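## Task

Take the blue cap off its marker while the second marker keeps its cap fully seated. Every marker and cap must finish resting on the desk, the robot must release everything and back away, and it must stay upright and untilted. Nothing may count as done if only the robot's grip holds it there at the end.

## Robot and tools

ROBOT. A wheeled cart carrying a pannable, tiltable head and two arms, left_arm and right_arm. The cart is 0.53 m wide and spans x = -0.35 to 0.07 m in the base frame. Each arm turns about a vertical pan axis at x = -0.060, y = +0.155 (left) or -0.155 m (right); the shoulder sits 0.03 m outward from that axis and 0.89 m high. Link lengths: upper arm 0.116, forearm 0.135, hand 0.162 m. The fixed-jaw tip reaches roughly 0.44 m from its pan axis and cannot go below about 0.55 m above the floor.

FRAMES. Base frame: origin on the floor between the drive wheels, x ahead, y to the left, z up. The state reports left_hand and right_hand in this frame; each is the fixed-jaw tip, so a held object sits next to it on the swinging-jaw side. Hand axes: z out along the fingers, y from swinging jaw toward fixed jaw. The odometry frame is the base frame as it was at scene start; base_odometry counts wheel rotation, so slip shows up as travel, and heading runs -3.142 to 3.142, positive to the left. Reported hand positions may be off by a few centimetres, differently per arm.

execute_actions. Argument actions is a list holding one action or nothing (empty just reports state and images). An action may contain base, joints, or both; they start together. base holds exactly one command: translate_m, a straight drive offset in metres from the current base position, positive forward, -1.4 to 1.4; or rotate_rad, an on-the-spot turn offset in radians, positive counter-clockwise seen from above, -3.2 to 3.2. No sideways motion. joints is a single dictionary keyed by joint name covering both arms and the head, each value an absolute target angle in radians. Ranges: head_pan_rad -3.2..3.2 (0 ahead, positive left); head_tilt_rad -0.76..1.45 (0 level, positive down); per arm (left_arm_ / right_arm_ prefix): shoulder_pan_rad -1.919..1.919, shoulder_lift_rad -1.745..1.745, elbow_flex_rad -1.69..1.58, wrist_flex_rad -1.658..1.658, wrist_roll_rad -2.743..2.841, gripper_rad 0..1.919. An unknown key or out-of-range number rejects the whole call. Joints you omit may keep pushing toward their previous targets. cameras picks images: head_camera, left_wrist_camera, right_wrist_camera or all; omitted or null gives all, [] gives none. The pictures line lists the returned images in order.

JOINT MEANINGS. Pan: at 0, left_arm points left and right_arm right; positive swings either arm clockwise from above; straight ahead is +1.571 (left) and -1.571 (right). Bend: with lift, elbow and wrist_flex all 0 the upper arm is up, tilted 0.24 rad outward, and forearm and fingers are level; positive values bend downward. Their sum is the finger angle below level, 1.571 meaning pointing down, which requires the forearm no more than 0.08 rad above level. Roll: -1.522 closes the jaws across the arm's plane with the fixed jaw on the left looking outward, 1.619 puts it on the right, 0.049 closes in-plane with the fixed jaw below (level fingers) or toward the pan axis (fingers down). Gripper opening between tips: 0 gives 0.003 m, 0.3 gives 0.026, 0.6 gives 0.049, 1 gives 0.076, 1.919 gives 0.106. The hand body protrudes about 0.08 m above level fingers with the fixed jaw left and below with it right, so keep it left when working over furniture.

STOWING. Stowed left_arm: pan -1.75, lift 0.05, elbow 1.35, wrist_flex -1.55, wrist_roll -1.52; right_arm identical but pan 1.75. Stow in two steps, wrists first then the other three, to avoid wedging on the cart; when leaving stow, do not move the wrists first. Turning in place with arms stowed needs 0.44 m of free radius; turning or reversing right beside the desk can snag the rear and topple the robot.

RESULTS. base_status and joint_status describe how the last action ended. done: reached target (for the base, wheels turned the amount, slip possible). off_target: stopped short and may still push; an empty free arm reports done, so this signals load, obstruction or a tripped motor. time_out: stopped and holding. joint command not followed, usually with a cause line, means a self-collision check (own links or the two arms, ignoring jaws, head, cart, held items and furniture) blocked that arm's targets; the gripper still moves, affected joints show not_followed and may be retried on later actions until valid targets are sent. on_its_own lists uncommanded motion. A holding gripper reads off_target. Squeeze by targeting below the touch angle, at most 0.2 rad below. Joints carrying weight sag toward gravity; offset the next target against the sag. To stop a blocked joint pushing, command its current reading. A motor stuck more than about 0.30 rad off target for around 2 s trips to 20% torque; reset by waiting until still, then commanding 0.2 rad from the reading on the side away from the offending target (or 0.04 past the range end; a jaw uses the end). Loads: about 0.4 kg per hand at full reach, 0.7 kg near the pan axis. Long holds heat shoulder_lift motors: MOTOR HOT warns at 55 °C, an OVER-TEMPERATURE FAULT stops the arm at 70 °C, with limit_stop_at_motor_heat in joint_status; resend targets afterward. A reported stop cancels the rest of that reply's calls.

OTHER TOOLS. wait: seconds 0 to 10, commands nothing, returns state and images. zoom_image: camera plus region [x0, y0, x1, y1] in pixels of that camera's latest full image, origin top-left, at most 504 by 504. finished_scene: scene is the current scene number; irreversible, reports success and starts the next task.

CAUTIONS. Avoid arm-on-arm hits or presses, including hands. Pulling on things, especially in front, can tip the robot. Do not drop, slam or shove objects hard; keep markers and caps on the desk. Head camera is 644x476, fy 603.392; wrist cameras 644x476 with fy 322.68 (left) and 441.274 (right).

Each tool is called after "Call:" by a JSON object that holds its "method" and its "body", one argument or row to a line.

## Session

Call:
{"method": "execute_actions", "body": {
  "actions": []
}}

Scene clock: 0.00 s.
base_odometry: x=+0.000 y=+0.000 heading=+0.000 (m, m, rad; odometry frame)
base_status: not commanded
joint_positions: head_pan_rad=-0.030 head_tilt_rad=-0.032 left_arm_shoulder_pan_rad=-1.781 left_arm_shoulder_lift_rad=-0.005 left_arm_elbow_flex_rad=+1.279 left_arm_wrist_flex_rad=-1.489 left_arm_wrist_roll_rad=-1.522 left_arm_gripper_rad=+1.920 right_arm_shoulder_pan_rad=+1.739 right_arm_shoulder_lift_rad=+0.052 right_arm_elbow_flex_rad=+1.359 right_arm_wrist_flex_rad=-1.548 right_arm_wrist_roll_rad=-1.496 right_arm_gripper_rad=+1.920
joint_status: not commanded
left_hand: x=-0.3118 y=+0.0935 z=+0.9132 quat_wxyz=(-0.082, -0.624, -0.066, +0.775) (m; base frame)
right_hand: x=-0.3077 y=-0.1207 z=+0.8940 quat_wxyz=(-0.073, +0.656, -0.047, -0.750) (m; base frame)
pictures: head_camera, left_wrist_camera, right_wrist_camera
Images, in order (width x height): head_camera 644x476, left_wrist_camera 644x476, right_wrist_camera 644x476.

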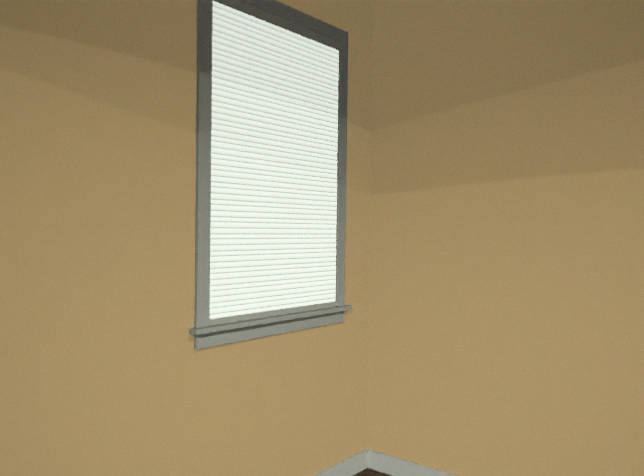

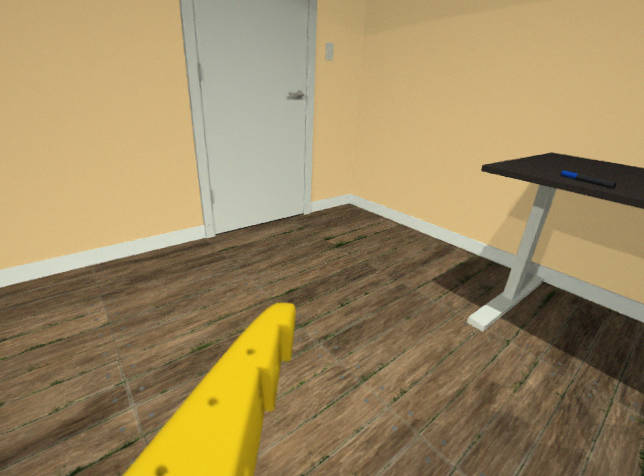

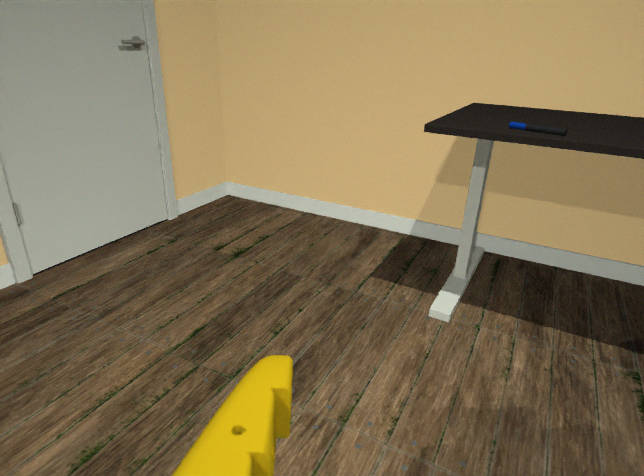

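Call:
{"method": "execute_actions", "body": {
  "actions": [
    {"base":{"rotate_rad":2.72},"joints":{"head_pan_rad":0,"head_tilt_rad":0.4}}
  ],
  "cameras": ["head_camera"]
}}

Scene clock: 5.43 s.
base_odometry: x=-0.001 y=+0.000 heading=+2.719 (m, m, rad; odometry frame)
base_status: done
joint_positions: head_pan_rad=-0.010 head_tilt_rad=+0.393 left_arm_shoulder_pan_rad=-1.781 left_arm_shoulder_lift_rad=-0.005 left_arm_elbow_flex_rad=+1.279 left_arm_wrist_flex_rad=-1.489 left_arm_wrist_roll_rad=-1.522 left_arm_gripper_rad=+1.920 right_arm_shoulder_pan_rad=+1.739 right_arm_shoulder_lift_rad=+0.052 right_arm_elbow_flex_rad=+1.359 right_arm_wrist_flex_rad=-1.548 right_arm_wrist_roll_rad=-1.496 right_arm_gripper_rad=+1.920
joint_status: all done
left_hand: x=-0.3118 y=+0.0935 z=+0.9132 quat_wxyz=(-0.082, -0.624, -0.066, +0.775) (m; base frame)
right_hand: x=-0.3077 y=-0.1207 z=+0.8940 quat_wxyz=(-0.073, +0.656, -0.047, -0.750) (m; base frame)
pictures: head_camera
Images, in order (width x height): head_camera 644x476.

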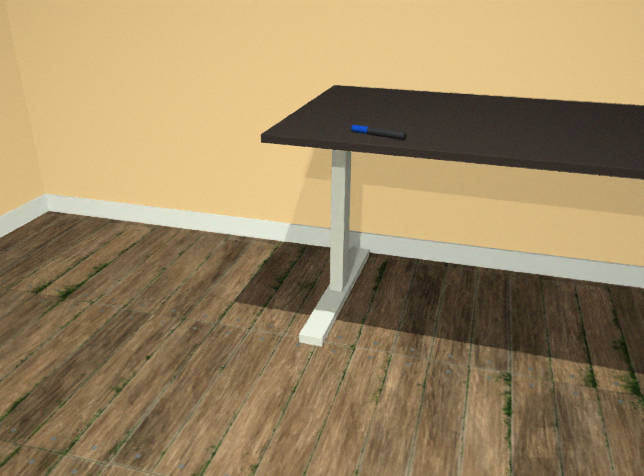

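Call:
{"method": "execute_actions", "body": {
  "actions": [
    {"base":{"translate_m":1.05},"joints":{"head_tilt_rad":0.75,"left_arm_shoulder_pan_rad":1.2,"left_arm_shoulder_lift_rad":-0.3,"left_arm_elbow_flex_rad":0.3,"right_arm_shoulder_pan_rad":-1.2,"right_arm_shoulder_lift_rad":-0.3,"right_arm_elbow_flex_rad":0.3}}
  ],
  "cameras": ["head_camera"]
}}

Scene clock: 12.10 s.
base_odometry: x=-0.959 y=+0.430 heading=+2.717 (m, m, rad; odometry frame)
base_status: done
joint_positions: head_pan_rad=-0.010 head_tilt_rad=+0.745 left_arm_shoulder_pan_rad=+1.191 left_arm_shoulder_lift_rad=-0.268 left_arm_elbow_flex_rad=+0.330 left_arm_wrist_flex_rad=-1.489 left_arm_wrist_roll_rad=-1.522 left_arm_gripper_rad=+1.920 right_arm_shoulder_pan_rad=-1.194 right_arm_shoulder_lift_rad=-0.273 right_arm_elbow_flex_rad=+0.336 right_arm_wrist_flex_rad=-1.548 right_arm_wrist_roll_rad=-1.496 right_arm_gripper_rad=+1.920
joint_status: all done
left_hand: x=+0.1098 y=+0.2311 z=+1.1656 quat_wxyz=(+0.979, -0.014, +0.071, +0.189) (m; base frame)
right_hand: x=+0.1067 y=-0.2127 z=+1.1666 quat_wxyz=(+0.979, +0.007, +0.042, -0.200) (m; base frame)
pictures: head_camera
Images, in order (width x height): head_camera 644x476.

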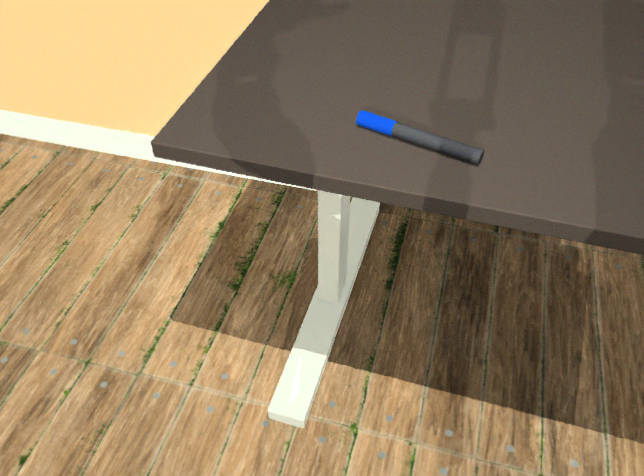

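Call:
{"method": "execute_actions", "body": {
  "actions": [
    {"base":{"rotate_rad":-0.08},"joints":{"left_arm_wrist_flex_rad":0.0,"left_arm_wrist_roll_rad":-0.3,"left_arm_gripper_rad":0.7,"right_arm_wrist_flex_rad":0.0,"right_arm_wrist_roll_rad":0.0,"right_arm_gripper_rad":0.7}}
  ],
  "cameras": []
}}

Call:
{"method": "execute_actions", "body": {
  "actions": [
    {"base":{"translate_m":0.37},"joints":{"head_tilt_rad":1.1,"left_arm_wrist_flex_rad":0.6,"left_arm_wrist_roll_rad":0.3,"right_arm_shoulder_pan_rad":-1.78,"right_arm_shoulder_lift_rad":0.55,"right_arm_elbow_flex_rad":-0.32,"right_arm_wrist_flex_rad":0.89,"right_arm_wrist_roll_rad":2.55}}
  ],
  "cameras": ["head_camera","right_wrist_camera"]
}}

Scene clock: 16.37 s.
base_odometry: x=-0.959 y=+0.430 heading=+2.636 (m, m, rad; odometry frame)
base_status: done
joint_positions: head_pan_rad=-0.010 head_tilt_rad=+0.745 left_arm_shoulder_pan_rad=+1.192 left_arm_shoulder_lift_rad=-0.269 left_arm_elbow_flex_rad=+0.330 left_arm_wrist_flex_rad=-0.004 left_arm_wrist_roll_rad=-0.309 left_arm_gripper_rad=+0.711 right_arm_shoulder_pan_rad=-1.194 right_arm_shoulder_lift_rad=-0.273 right_arm_elbow_flex_rad=+0.336 right_arm_wrist_flex_rad=-0.003 right_arm_wrist_roll_rad=-0.008 right_arm_gripper_rad=+0.708
joint_status: all done
left_hand: x=+0.2386 y=+0.2763 z=+0.9904 quat_wxyz=(+0.628, -0.519, +0.509, -0.278) (m; base frame)
right_hand: x=+0.2392 y=-0.2734 z=+0.9892 quat_wxyz=(+0.401, -0.392, +0.613, -0.556) (m; base frame)
pictures: none
No camera images: the call's "cameras" was empty. Leave "cameras" out to get every camera's image.

Scene clock: 19.10 s.
base_odometry: x=-1.282 y=+0.610 heading=+2.634 (m, m, rad; odometry frame)
base_status: done
joint_positions: head_pan_rad=-0.010 head_tilt_rad=+1.095 left_arm_shoulder_pan_rad=+1.192 left_arm_shoulder_lift_rad=-0.269 left_arm_elbow_flex_rad=+0.330 left_arm_wrist_flex_rad=+0.596 left_arm_wrist_roll_rad=+0.292 left_arm_gripper_rad=+0.711 right_arm_shoulder_pan_rad=-1.774 right_arm_shoulder_lift_rad=+0.571 right_arm_elbow_flex_rad=-0.283 right_arm_wrist_flex_rad=+0.882 right_arm_wrist_roll_rad=+2.541 right_arm_gripper_rad=+0.708
joint_status: all done
left_hand: x=+0.2056 y=+0.2582 z=+0.9030 quat_wxyz=(+0.332, -0.798, +0.410, -0.290) (m; base frame)
right_hand: x=+0.2486 y=-0.0964 z=+0.7949 quat_wxyz=(-0.070, -0.829, -0.522, -0.186) (m; base frame)
pictures: head_camera, right_wrist_camera
Images, in order (width x height): head_camera 644x476, right_wrist_camera 644x476.

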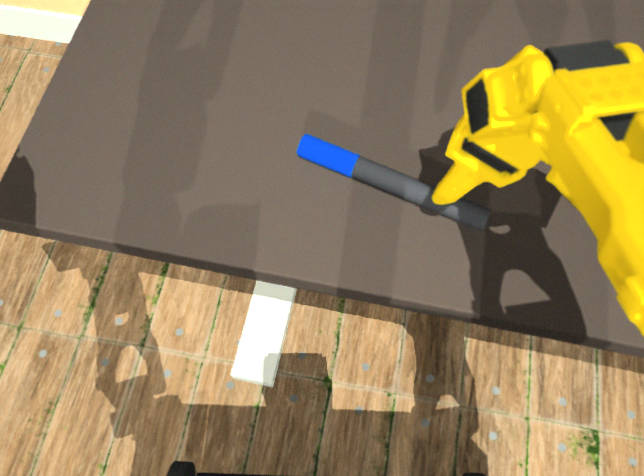

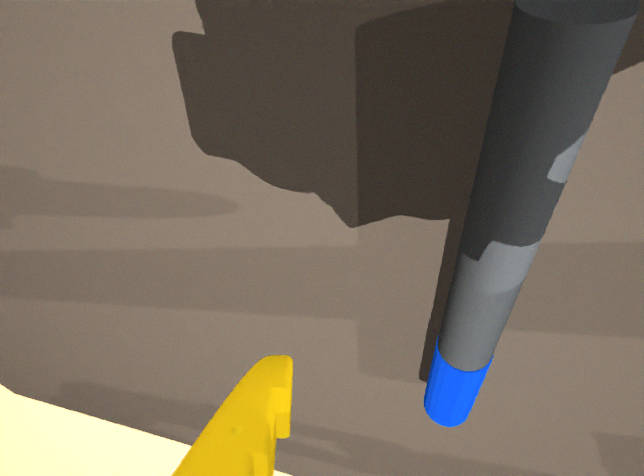

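Call:
{"method": "execute_actions", "body": {
  "actions": [
    {"joints":{"right_arm_shoulder_lift_rad":0.605,"right_arm_elbow_flex_rad":-0.02,"right_arm_wrist_flex_rad":0.545,"right_arm_wrist_roll_rad":2.61}}
  ],
  "cameras": ["head_camera","right_wrist_camera"]
}}

Scene clock: 21.73 s.
base_odometry: x=-1.282 y=+0.610 heading=+2.634 (m, m, rad; odometry frame)
base_status: not commanded
joint_positions: head_pan_rad=-0.010 head_tilt_rad=+1.095 left_arm_shoulder_pan_rad=+1.192 left_arm_shoulder_lift_rad=-0.269 left_arm_elbow_flex_rad=+0.330 left_arm_wrist_flex_rad=+0.596 left_arm_wrist_roll_rad=+0.292 left_arm_gripper_rad=+0.711 right_arm_shoulder_pan_rad=-1.774 right_arm_shoulder_lift_rad=+0.625 right_arm_elbow_flex_rad=-0.019 right_arm_wrist_flex_rad=+0.558 right_arm_wrist_roll_rad=+2.602 right_arm_gripper_rad=+0.708
joint_status: all done
left_hand: x=+0.2056 y=+0.2582 z=+0.9030 quat_wxyz=(+0.332, -0.798, +0.410, -0.290) (m; base frame)
right_hand: x=+0.2371 y=-0.0983 z=+0.7516 quat_wxyz=(-0.077, -0.812, -0.547, -0.187) (m; base frame)
pictures: head_camera, right_wrist_camera
Images, in order (width x height): head_camera 644x476, right_wrist_camera 644x476.

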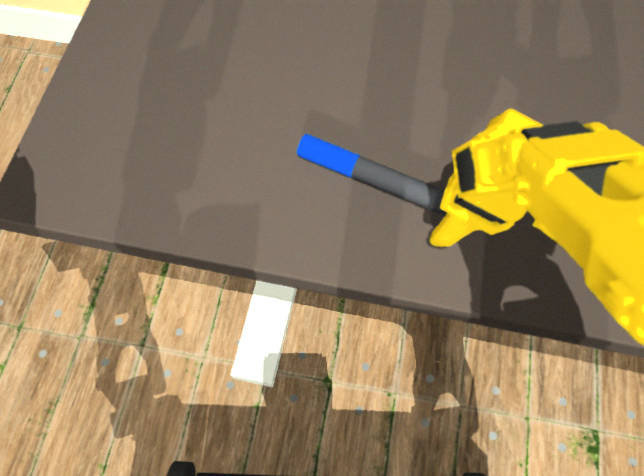

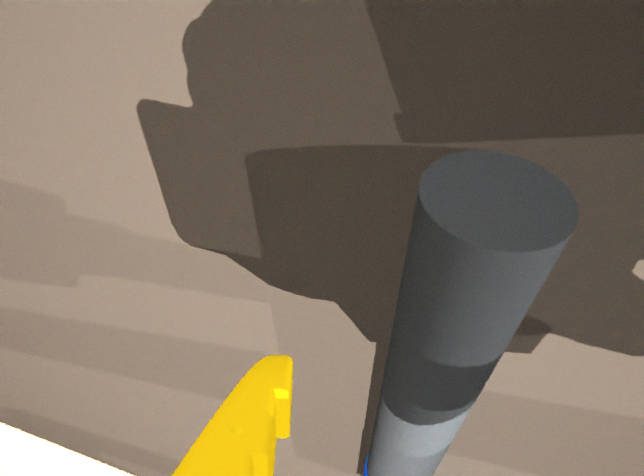

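Call:
{"method": "execute_actions", "body": {
  "actions": [
    {"joints":{"right_arm_shoulder_lift_rad":0.655,"right_arm_shoulder_pan_rad":-1.82,"right_arm_wrist_roll_rad":2.54}}
  ],
  "cameras": ["right_wrist_camera"]
}}

Call:
{"method": "execute_actions", "body": {
  "actions": [
    {"joints":{"right_arm_gripper_rad":0.01}}
  ],
  "cameras": ["right_wrist_camera"]
}}

Scene clock: 22.90 s.
base_odometry: x=-1.282 y=+0.610 heading=+2.634 (m, m, rad; odometry frame)
base_status: not commanded
joint_positions: head_pan_rad=-0.010 head_tilt_rad=+1.095 left_arm_shoulder_pan_rad=+1.192 left_arm_shoulder_lift_rad=-0.269 left_arm_elbow_flex_rad=+0.330 left_arm_wrist_flex_rad=+0.596 left_arm_wrist_roll_rad=+0.292 left_arm_gripper_rad=+0.711 right_arm_shoulder_pan_rad=-1.811 right_arm_shoulder_lift_rad=+0.668 right_arm_elbow_flex_rad=-0.019 right_arm_wrist_flex_rad=+0.557 right_arm_wrist_roll_rad=+2.547 right_arm_gripper_rad=+0.708
joint_status: all done
left_hand: x=+0.2056 y=+0.2582 z=+0.9030 quat_wxyz=(+0.332, -0.798, +0.410, -0.290) (m; base frame)
right_hand: x=+0.2287 y=-0.0893 z=+0.7401 quat_wxyz=(-0.061, -0.821, -0.542, -0.171) (m; base frame)
pictures: right_wrist_camera
Images, in order (width x height): right_wrist_camera 644x476.

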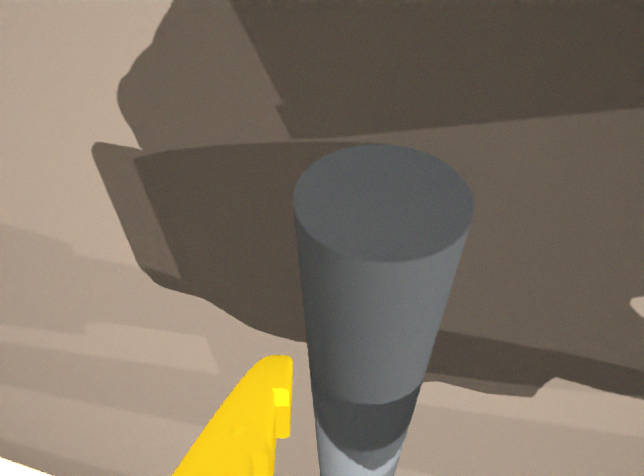

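Scene clock: 23.77 s.
base_odometry: x=-1.282 y=+0.610 heading=+2.634 (m, m, rad; odometry frame)
base_status: not commanded
joint_positions: head_pan_rad=-0.010 head_tilt_rad=+1.095 left_arm_shoulder_pan_rad=+1.192 left_arm_shoulder_lift_rad=-0.269 left_arm_elbow_flex_rad=+0.330 left_arm_wrist_flex_rad=+0.596 left_arm_wrist_roll_rad=+0.292 left_arm_gripper_rad=+0.711 right_arm_shoulder_pan_rad=-1.814 right_arm_shoulder_lift_rad=+0.675 right_arm_elbow_flex_rad=-0.019 right_arm_wrist_flex_rad=+0.557 right_arm_wrist_roll_rad=+2.547 right_arm_gripper_rad=+0.198
joint_status: right_arm_gripper_rad off_target (ended at +0.198, target +0.010)
left_hand: x=+0.2056 y=+0.2582 z=+0.9030 quat_wxyz=(+0.332, -0.798, +0.410, -0.290) (m; base frame)
right_hand: x=+0.2274 y=-0.0887 z=+0.7380 quat_wxyz=(-0.060, -0.820, -0.544, -0.167) (m; base frame)
pictures: right_wrist_camera
Images, in order (width x height): right_wrist_camera 644x476.

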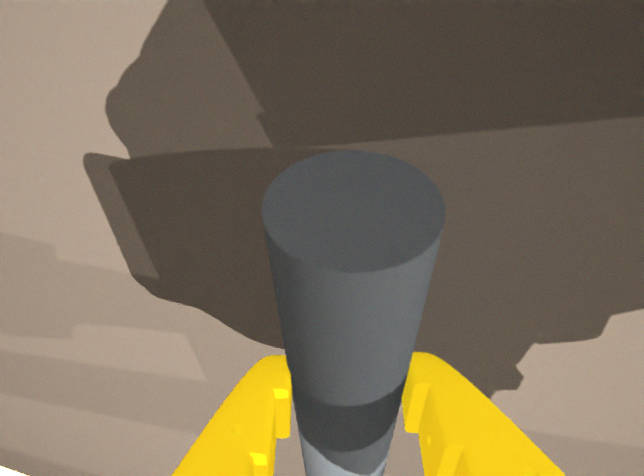

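Call:
{"method": "execute_actions", "body": {
  "actions": [
    {"joints":{"right_arm_gripper_rad":0.32,"right_arm_shoulder_lift_rad":0.71,"right_arm_wrist_flex_rad":0.49}}
  ],
  "cameras": ["right_wrist_camera"]
}}

Call:
{"method": "execute_actions", "body": {
  "actions": [
    {"joints":{"right_arm_gripper_rad":0.01}}
  ],
  "cameras": ["right_wrist_camera"]
}}

Scene clock: 24.93 s.
base_odometry: x=-1.282 y=+0.610 heading=+2.634 (m, m, rad; odometry frame)
base_status: not commanded
joint_positions: head_pan_rad=-0.010 head_tilt_rad=+1.095 left_arm_shoulder_pan_rad=+1.192 left_arm_shoulder_lift_rad=-0.269 left_arm_elbow_flex_rad=+0.330 left_arm_wrist_flex_rad=+0.596 left_arm_wrist_roll_rad=+0.292 left_arm_gripper_rad=+0.711 right_arm_shoulder_pan_rad=-1.814 right_arm_shoulder_lift_rad=+0.703 right_arm_elbow_flex_rad=-0.020 right_arm_wrist_flex_rad=+0.492 right_arm_wrist_roll_rad=+2.547 right_arm_gripper_rad=+0.303
joint_status: all done
left_hand: x=+0.2056 y=+0.2582 z=+0.9030 quat_wxyz=(+0.332, -0.798, +0.410, -0.290) (m; base frame)
right_hand: x=+0.2327 y=-0.0874 z=+0.7351 quat_wxyz=(-0.066, -0.817, -0.542, -0.185) (m; base frame)
pictures: right_wrist_camera
Images, in order (width x height): right_wrist_camera 644x476.

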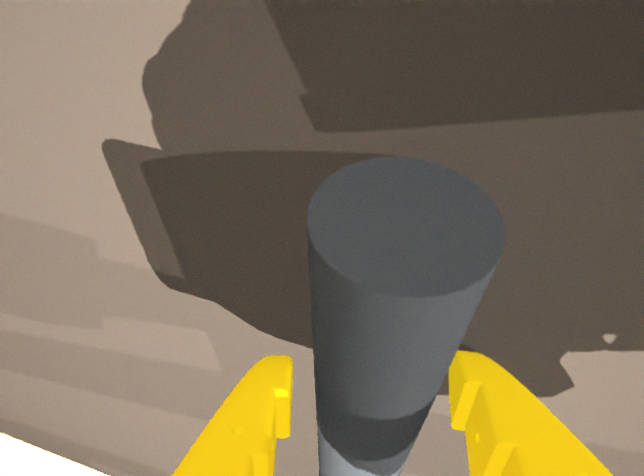

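Scene clock: 25.60 s.
base_odometry: x=-1.282 y=+0.610 heading=+2.634 (m, m, rad; odometry frame)
base_status: not commanded
joint_positions: head_pan_rad=-0.010 head_tilt_rad=+1.095 left_arm_shoulder_pan_rad=+1.192 left_arm_shoulder_lift_rad=-0.269 left_arm_elbow_flex_rad=+0.330 left_arm_wrist_flex_rad=+0.596 left_arm_wrist_roll_rad=+0.292 left_arm_gripper_rad=+0.711 right_arm_shoulder_pan_rad=-1.817 right_arm_shoulder_lift_rad=+0.709 right_arm_elbow_flex_rad=-0.020 right_arm_wrist_flex_rad=+0.492 right_arm_wrist_roll_rad=+2.547 right_arm_gripper_rad=+0.205
joint_status: right_arm_gripper_rad off_target (ended at +0.205, target +0.010)
left_hand: x=+0.2056 y=+0.2582 z=+0.9030 quat_wxyz=(+0.332, -0.798, +0.410, -0.290) (m; base frame)
right_hand: x=+0.2315 y=-0.0867 z=+0.7334 quat_wxyz=(-0.065, -0.817, -0.543, -0.182) (m; base frame)
pictures: right_wrist_camera
Images, in order (width x height): right_wrist_camera 644x476.

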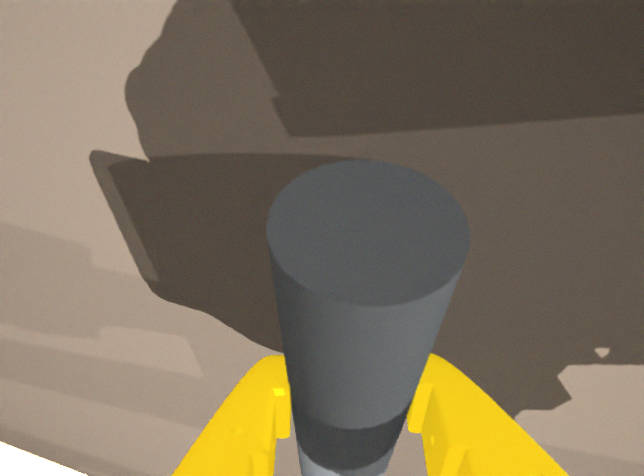

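Call:
{"method": "execute_actions", "body": {
  "actions": [
    {"joints":{"right_arm_shoulder_lift_rad":0.6,"right_arm_elbow_flex_rad":-0.225,"right_arm_wrist_flex_rad":0.39,"right_arm_shoulder_pan_rad":-1.91,"right_arm_wrist_roll_rad":2.84,"head_tilt_rad":1.0,"left_arm_shoulder_pan_rad":1.68,"left_arm_shoulder_lift_rad":0.68,"left_arm_elbow_flex_rad":-0.25,"left_arm_wrist_flex_rad":0.36,"left_arm_wrist_roll_rad":0.22}}
  ]
}}

Scene clock: 27.67 s.
base_odometry: x=-1.282 y=+0.610 heading=+2.634 (m, m, rad; odometry frame)
base_status: not commanded
joint_positions: head_pan_rad=-0.010 head_tilt_rad=+1.015 left_arm_shoulder_pan_rad=+1.671 left_arm_shoulder_lift_rad=+0.705 left_arm_elbow_flex_rad=-0.218 left_arm_wrist_flex_rad=+0.377 left_arm_wrist_roll_rad=+0.229 left_arm_gripper_rad=+0.711 right_arm_shoulder_pan_rad=-1.904 right_arm_shoulder_lift_rad=+0.654 right_arm_elbow_flex_rad=-0.181 right_arm_wrist_flex_rad=+0.407 right_arm_wrist_roll_rad=+2.831 right_arm_gripper_rad=+0.205
joint_status: all done
left_hand: x=+0.2828 y=+0.1187 z=+0.7760 quat_wxyz=(+0.208, -0.690, +0.636, -0.277) (m; base frame)
right_hand: x=+0.2733 y=-0.0425 z=+0.7907 quat_wxyz=(-0.144, -0.674, -0.657, -0.307) (m; base frame)
pictures: head_camera, left_wrist_camera, right_wrist_camera
Images, in order (width x height): head_camera 644x476, left_wrist_camera 644x476, right_wrist_camera 644x476.

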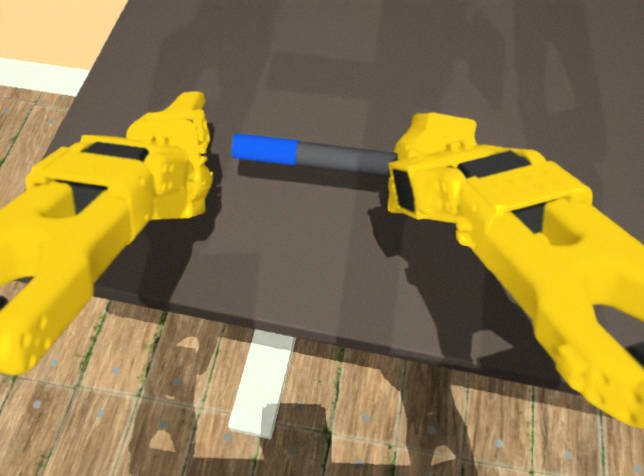

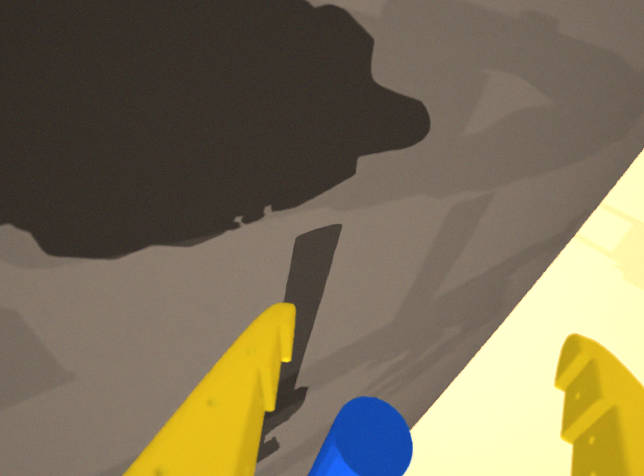

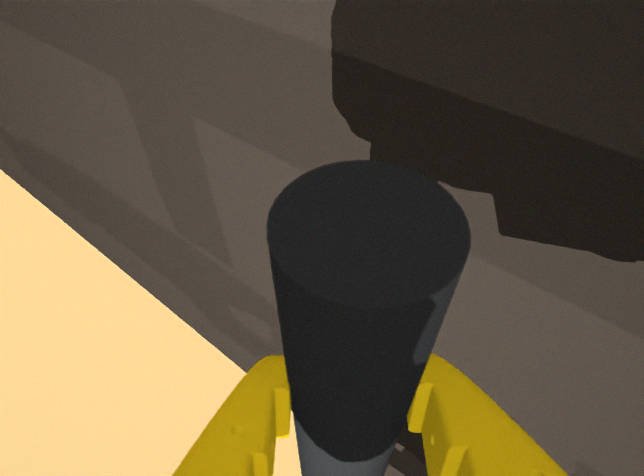

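Call:
{"method": "execute_actions", "body": {
  "actions": [
    {"joints":{"left_arm_shoulder_pan_rad":1.84,"left_arm_wrist_roll_rad":0.18}}
  ],
  "cameras": ["head_camera","left_wrist_camera"]
}}

Scene clock: 28.73 s.
base_odometry: x=-1.282 y=+0.610 heading=+2.634 (m, m, rad; odometry frame)
base_status: not commanded
joint_positions: head_pan_rad=-0.010 head_tilt_rad=+1.015 left_arm_shoulder_pan_rad=+1.832 left_arm_shoulder_lift_rad=+0.705 left_arm_elbow_flex_rad=-0.218 left_arm_wrist_flex_rad=+0.377 left_arm_wrist_roll_rad=+0.188 left_arm_gripper_rad=+0.711 right_arm_shoulder_pan_rad=-1.904 right_arm_shoulder_lift_rad=+0.654 right_arm_elbow_flex_rad=-0.181 right_arm_wrist_flex_rad=+0.407 right_arm_wrist_roll_rad=+2.831 right_arm_gripper_rad=+0.205
joint_status: all done
left_hand: x=+0.2726 y=+0.0646 z=+0.7760 quat_wxyz=(+0.191, -0.622, +0.703, -0.289) (m; base frame)
right_hand: x=+0.2733 y=-0.0425 z=+0.7907 quat_wxyz=(-0.144, -0.674, -0.657, -0.307) (m; base frame)
pictures: head_camera, left_wrist_camera
Images, in order (width x height): head_camera 644x476, left_wrist_camera 644x476.

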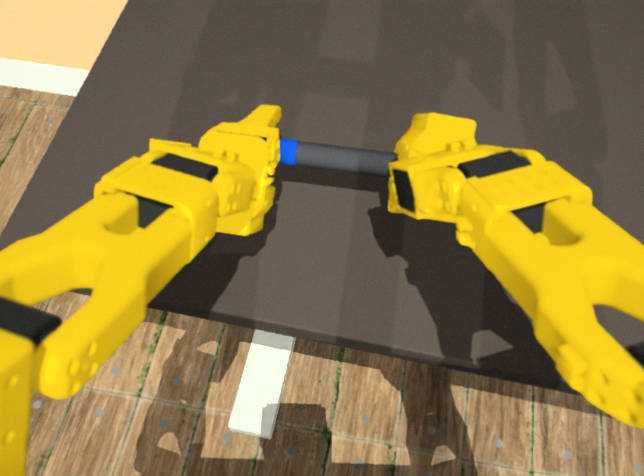

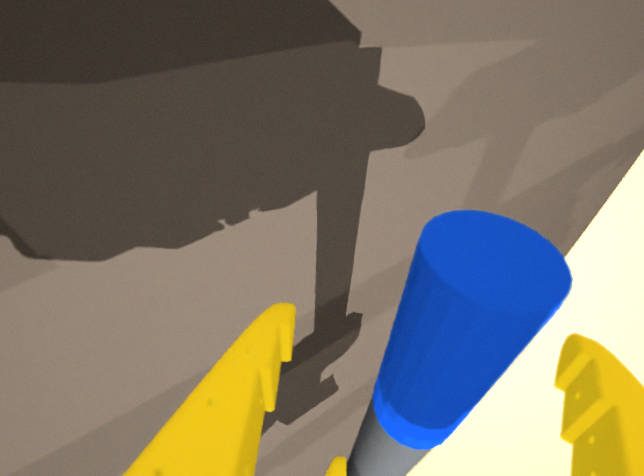

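Call:
{"method": "execute_actions", "body": {
  "actions": [
    {"joints":{"left_arm_wrist_flex_rad":0.235,"left_arm_gripper_rad":0.02}}
  ],
  "cameras": ["left_wrist_camera"]
}}

Call:
{"method": "execute_actions", "body": {
  "actions": [
    {"joints":{"left_arm_shoulder_pan_rad":1.71,"right_arm_shoulder_pan_rad":-1.79}}
  ]
}}

Scene clock: 30.20 s.
base_odometry: x=-1.282 y=+0.610 heading=+2.634 (m, m, rad; odometry frame)
base_status: not commanded
joint_positions: head_pan_rad=-0.010 head_tilt_rad=+1.015 left_arm_shoulder_pan_rad=+1.832 left_arm_shoulder_lift_rad=+0.705 left_arm_elbow_flex_rad=-0.218 left_arm_wrist_flex_rad=+0.252 left_arm_wrist_roll_rad=+0.188 left_arm_gripper_rad=+0.208 right_arm_shoulder_pan_rad=-1.904 right_arm_shoulder_lift_rad=+0.654 right_arm_elbow_flex_rad=-0.181 right_arm_wrist_flex_rad=+0.407 right_arm_wrist_roll_rad=+2.833 right_arm_gripper_rad=+0.205
joint_status: left_arm_gripper_rad off_target (ended at +0.208, target +0.020); the others done
left_hand: x=+0.2871 y=+0.0607 z=+0.7891 quat_wxyz=(+0.223, -0.606, +0.685, -0.337) (m; base frame)
right_hand: x=+0.2733 y=-0.0425 z=+0.7907 quat_wxyz=(-0.144, -0.673, -0.657, -0.307) (m; base frame)
pictures: left_wrist_camera
Images, in order (width x height): left_wrist_camera 644x476.

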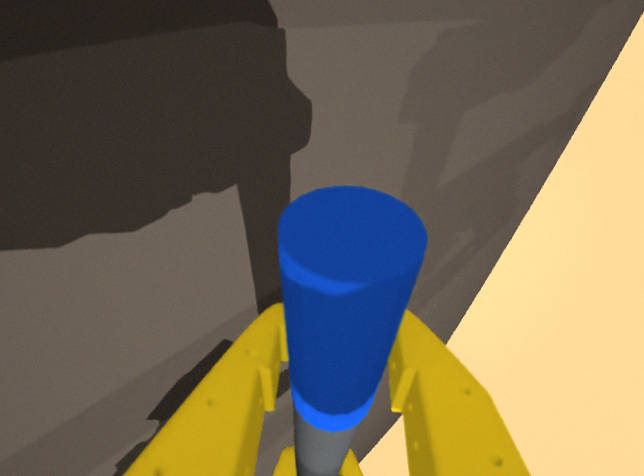

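Scene clock: 31.00 s.
base_odometry: x=-1.282 y=+0.610 heading=+2.634 (m, m, rad; odometry frame)
base_status: not commanded
joint_positions: head_pan_rad=-0.010 head_tilt_rad=+1.015 left_arm_shoulder_pan_rad=+1.717 left_arm_shoulder_lift_rad=+0.705 left_arm_elbow_flex_rad=-0.227 left_arm_wrist_flex_rad=+0.246 left_arm_wrist_roll_rad=+0.188 left_arm_gripper_rad=+0.208 right_arm_shoulder_pan_rad=-1.795 right_arm_shoulder_lift_rad=+0.654 right_arm_elbow_flex_rad=-0.184 right_arm_wrist_flex_rad=+0.403 right_arm_wrist_roll_rad=+2.834 right_arm_gripper_rad=+0.205
joint_status: all done
left_hand: x=+0.2979 y=+0.1008 z=+0.7920 quat_wxyz=(+0.246, -0.642, +0.647, -0.329) (m; base frame)
right_hand: x=+0.2844 y=-0.0792 z=+0.7918 quat_wxyz=(-0.162, -0.707, -0.619, -0.301) (m; base frame)
pictures: head_camera, left_wrist_camera, right_wrist_camera
Images, in order (width x height): head_camera 644x476, left_wrist_camera 644x476, right_wrist_camera 644x476.

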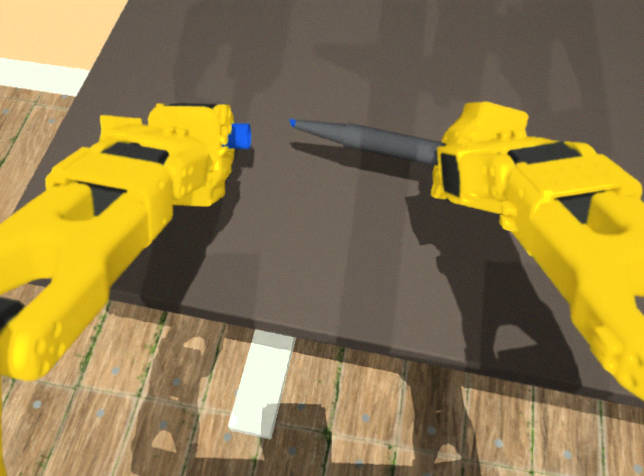

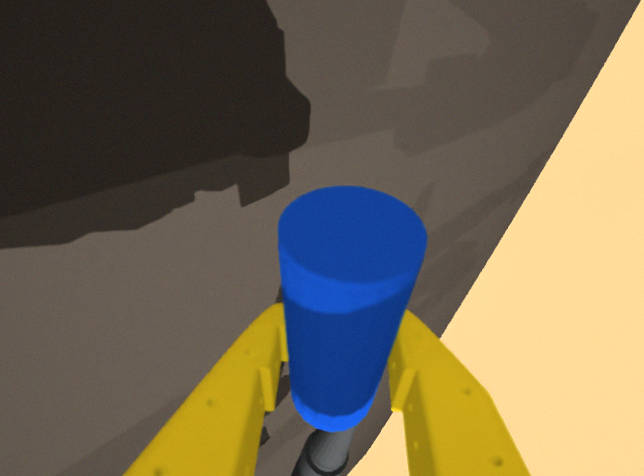

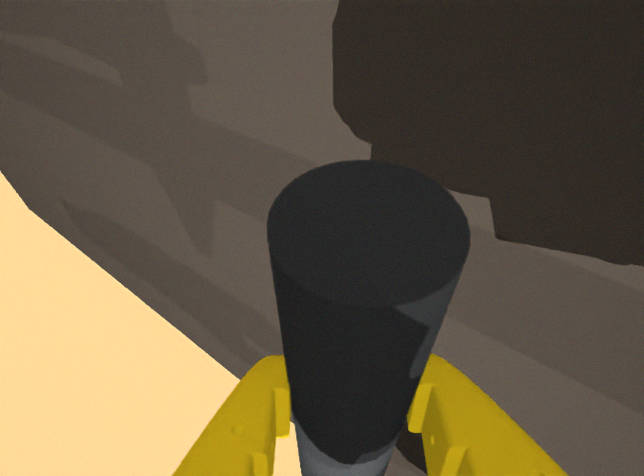

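Call:
{"method": "execute_actions", "body": {
  "actions": [
    {"joints":{"left_arm_shoulder_lift_rad":0.82,"left_arm_elbow_flex_rad":-0.43,"left_arm_wrist_flex_rad":0.65,"left_arm_wrist_roll_rad":0.36,"right_arm_shoulder_pan_rad":-1.72,"right_arm_elbow_flex_rad":-0.02,"right_arm_wrist_flex_rad":0.52,"right_arm_wrist_roll_rad":2.54}}
  ],
  "cameras": []
}}

Call:
{"method": "execute_actions", "body": {
  "actions": [
    {"joints":{"left_arm_shoulder_lift_rad":0.865,"right_arm_shoulder_lift_rad":0.67}}
  ]
}}

Scene clock: 32.63 s.
base_odometry: x=-1.282 y=+0.610 heading=+2.634 (m, m, rad; odometry frame)
base_status: not commanded
joint_positions: head_pan_rad=-0.010 head_tilt_rad=+1.015 left_arm_shoulder_pan_rad=+1.717 left_arm_shoulder_lift_rad=+0.844 left_arm_elbow_flex_rad=-0.399 left_arm_wrist_flex_rad=+0.642 left_arm_wrist_roll_rad=+0.352 left_arm_gripper_rad=+0.208 right_arm_shoulder_pan_rad=-1.728 right_arm_shoulder_lift_rad=+0.652 right_arm_elbow_flex_rad=-0.019 right_arm_wrist_flex_rad=+0.514 right_arm_wrist_roll_rad=+2.549 right_arm_gripper_rad=+0.205
joint_status: all done
left_hand: x=+0.2612 y=+0.1049 z=+0.7488 quat_wxyz=(+0.127, -0.738, +0.630, -0.203) (m; base frame)
right_hand: x=+0.2416 y=-0.1121 z=+0.7471 quat_wxyz=(-0.079, -0.837, -0.505, -0.195) (m; base frame)
pictures: none
No camera images: the call's "cameras" was empty. Leave "cameras" out to get every camera's image.

Scene clock: 33.27 s.
base_odometry: x=-1.282 y=+0.610 heading=+2.634 (m, m, rad; odometry frame)
base_status: not commanded
joint_positions: head_pan_rad=-0.010 head_tilt_rad=+1.015 left_arm_shoulder_pan_rad=+1.717 left_arm_shoulder_lift_rad=+0.883 left_arm_elbow_flex_rad=-0.405 left_arm_wrist_flex_rad=+0.642 left_arm_wrist_roll_rad=+0.352 left_arm_gripper_rad=+0.208 right_arm_shoulder_pan_rad=-1.728 right_arm_shoulder_lift_rad=+0.692 right_arm_elbow_flex_rad=-0.019 right_arm_wrist_flex_rad=+0.514 right_arm_wrist_roll_rad=+2.549 right_arm_gripper_rad=+0.205
joint_status: all done
left_hand: x=+0.2568 y=+0.1056 z=+0.7387 quat_wxyz=(+0.119, -0.741, +0.633, -0.189) (m; base frame)
right_hand: x=+0.2356 y=-0.1130 z=+0.7363 quat_wxyz=(-0.072, -0.840, -0.507, -0.177) (m; base frame)
pictures: head_camera, left_wrist_camera, right_wrist_camera
Images, in order (width x height): head_camera 644x476, left_wrist_camera 644x476, right_wrist_camera 644x476.

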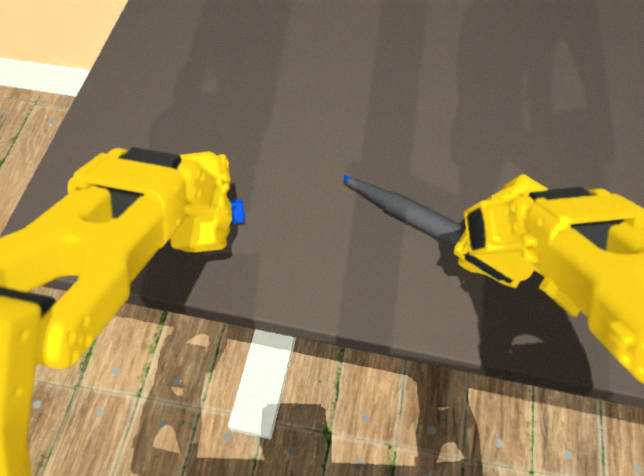

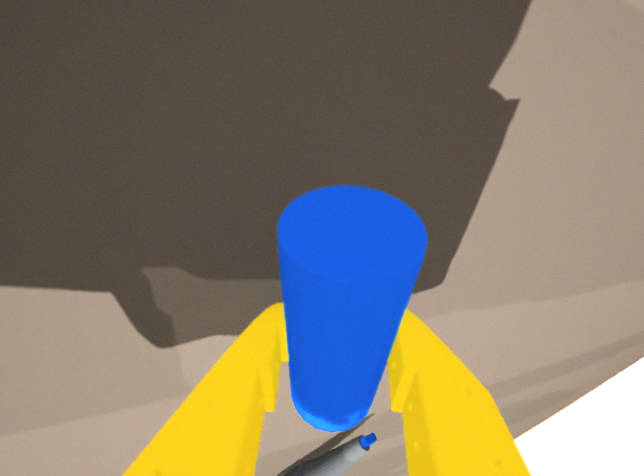

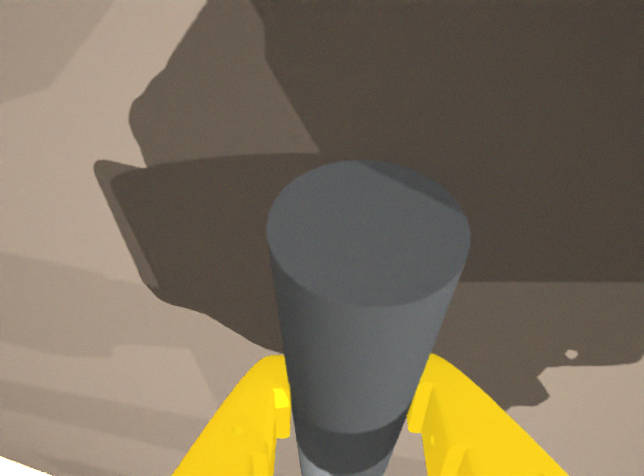

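Call:
{"method": "execute_actions", "body": {
  "actions": [
    {"joints":{"left_arm_gripper_rad":0.6,"right_arm_gripper_rad":0.6}}
  ],
  "cameras": []
}}

Call:
{"method": "execute_actions", "body": {
  "actions": [
    {"joints":{"left_arm_shoulder_lift_rad":0.4,"left_arm_wrist_flex_rad":1.05,"right_arm_shoulder_lift_rad":0.25,"right_arm_wrist_flex_rad":0.8}}
  ],
  "cameras": ["head_camera"]
}}

Call:
{"method": "execute_actions", "body": {
  "actions": [
    {"base":{"translate_m":-0.4},"joints":{"head_tilt_rad":0.6}}
  ],
  "cameras": ["head_camera"]
}}

Scene clock: 34.83 s.
base_odometry: x=-1.282 y=+0.610 heading=+2.634 (m, m, rad; odometry frame)
base_status: not commanded
joint_positions: head_pan_rad=-0.010 head_tilt_rad=+1.015 left_arm_shoulder_pan_rad=+1.717 left_arm_shoulder_lift_rad=+0.883 left_arm_elbow_flex_rad=-0.405 left_arm_wrist_flex_rad=+0.642 left_arm_wrist_roll_rad=+0.352 left_arm_gripper_rad=+0.588 right_arm_shoulder_pan_rad=-1.723 right_arm_shoulder_lift_rad=+0.677 right_arm_elbow_flex_rad=-0.019 right_arm_wrist_flex_rad=+0.514 right_arm_wrist_roll_rad=+2.547 right_arm_gripper_rad=+0.588
joint_status: all done
left_hand: x=+0.2568 y=+0.1056 z=+0.7387 quat_wxyz=(+0.119, -0.741, +0.633, -0.189) (m; base frame)
right_hand: x=+0.2382 y=-0.1140 z=+0.7404 quat_wxyz=(-0.075, -0.841, -0.504, -0.183) (m; base frame)
pictures: none
No camera images: the call's "cameras" was empty. Leave "cameras" out to get every camera's image.

Scene clock: 35.90 s.
base_odometry: x=-1.282 y=+0.610 heading=+2.634 (m, m, rad; odometry frame)
base_status: not commanded
joint_positions: head_pan_rad=-0.010 head_tilt_rad=+1.015 left_arm_shoulder_pan_rad=+1.717 left_arm_shoulder_lift_rad=+0.455 left_arm_elbow_flex_rad=-0.407 left_arm_wrist_flex_rad=+1.042 left_arm_wrist_roll_rad=+0.352 left_arm_gripper_rad=+0.589 right_arm_shoulder_pan_rad=-1.723 right_arm_shoulder_lift_rad=+0.296 right_arm_elbow_flex_rad=-0.019 right_arm_wrist_flex_rad=+0.793 right_arm_wrist_roll_rad=+2.547 right_arm_gripper_rad=+0.592
joint_status: all done
left_hand: x=+0.2438 y=+0.1075 z=+0.8357 quat_wxyz=(+0.126, -0.739, +0.631, -0.201) (m; base frame)
right_hand: x=+0.2411 y=-0.1136 z=+0.8237 quat_wxyz=(-0.094, -0.831, -0.498, -0.229) (m; base frame)
pictures: head_camera
Images, in order (width x height): head_camera 644x476.

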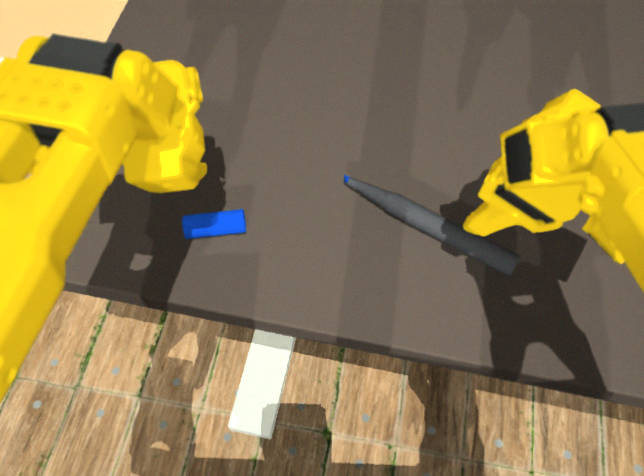

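Scene clock: 38.83 s.
base_odometry: x=-0.933 y=+0.416 heading=+2.634 (m, m, rad; odometry frame)
base_status: done
joint_positions: head_pan_rad=-0.010 head_tilt_rad=+0.614 left_arm_shoulder_pan_rad=+1.717 left_arm_shoulder_lift_rad=+0.455 left_arm_elbow_flex_rad=-0.407 left_arm_wrist_flex_rad=+1.042 left_arm_wrist_roll_rad=+0.352 left_arm_gripper_rad=+0.589 right_arm_shoulder_pan_rad=-1.723 right_arm_shoulder_lift_rad=+0.296 right_arm_elbow_flex_rad=-0.019 right_arm_wrist_flex_rad=+0.793 right_arm_wrist_roll_rad=+2.547 right_arm_gripper_rad=+0.592
joint_status: all done
left_hand: x=+0.2438 y=+0.1075 z=+0.8357 quat_wxyz=(+0.126, -0.739, +0.631, -0.201) (m; base frame)
right_hand: x=+0.2411 y=-0.1136 z=+0.8237 quat_wxyz=(-0.094, -0.831, -0.498, -0.229) (m; base frame)
pictures: head_camera
Images, in order (width x height): head_camera 644x476.

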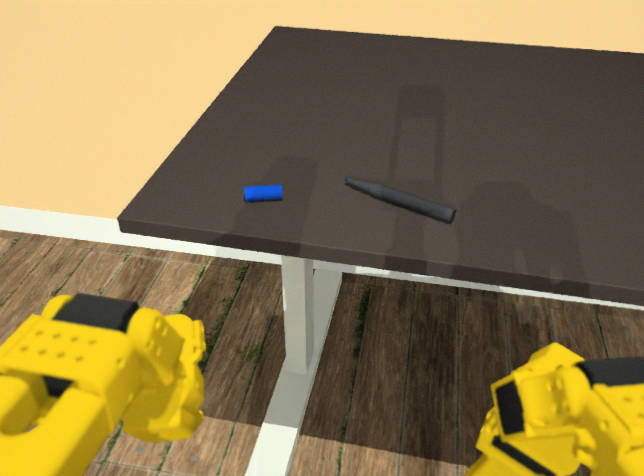

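Call:
{"method": "finished_scene", "body": {
  "scene": 2
}}

The scene is finished: the task was done.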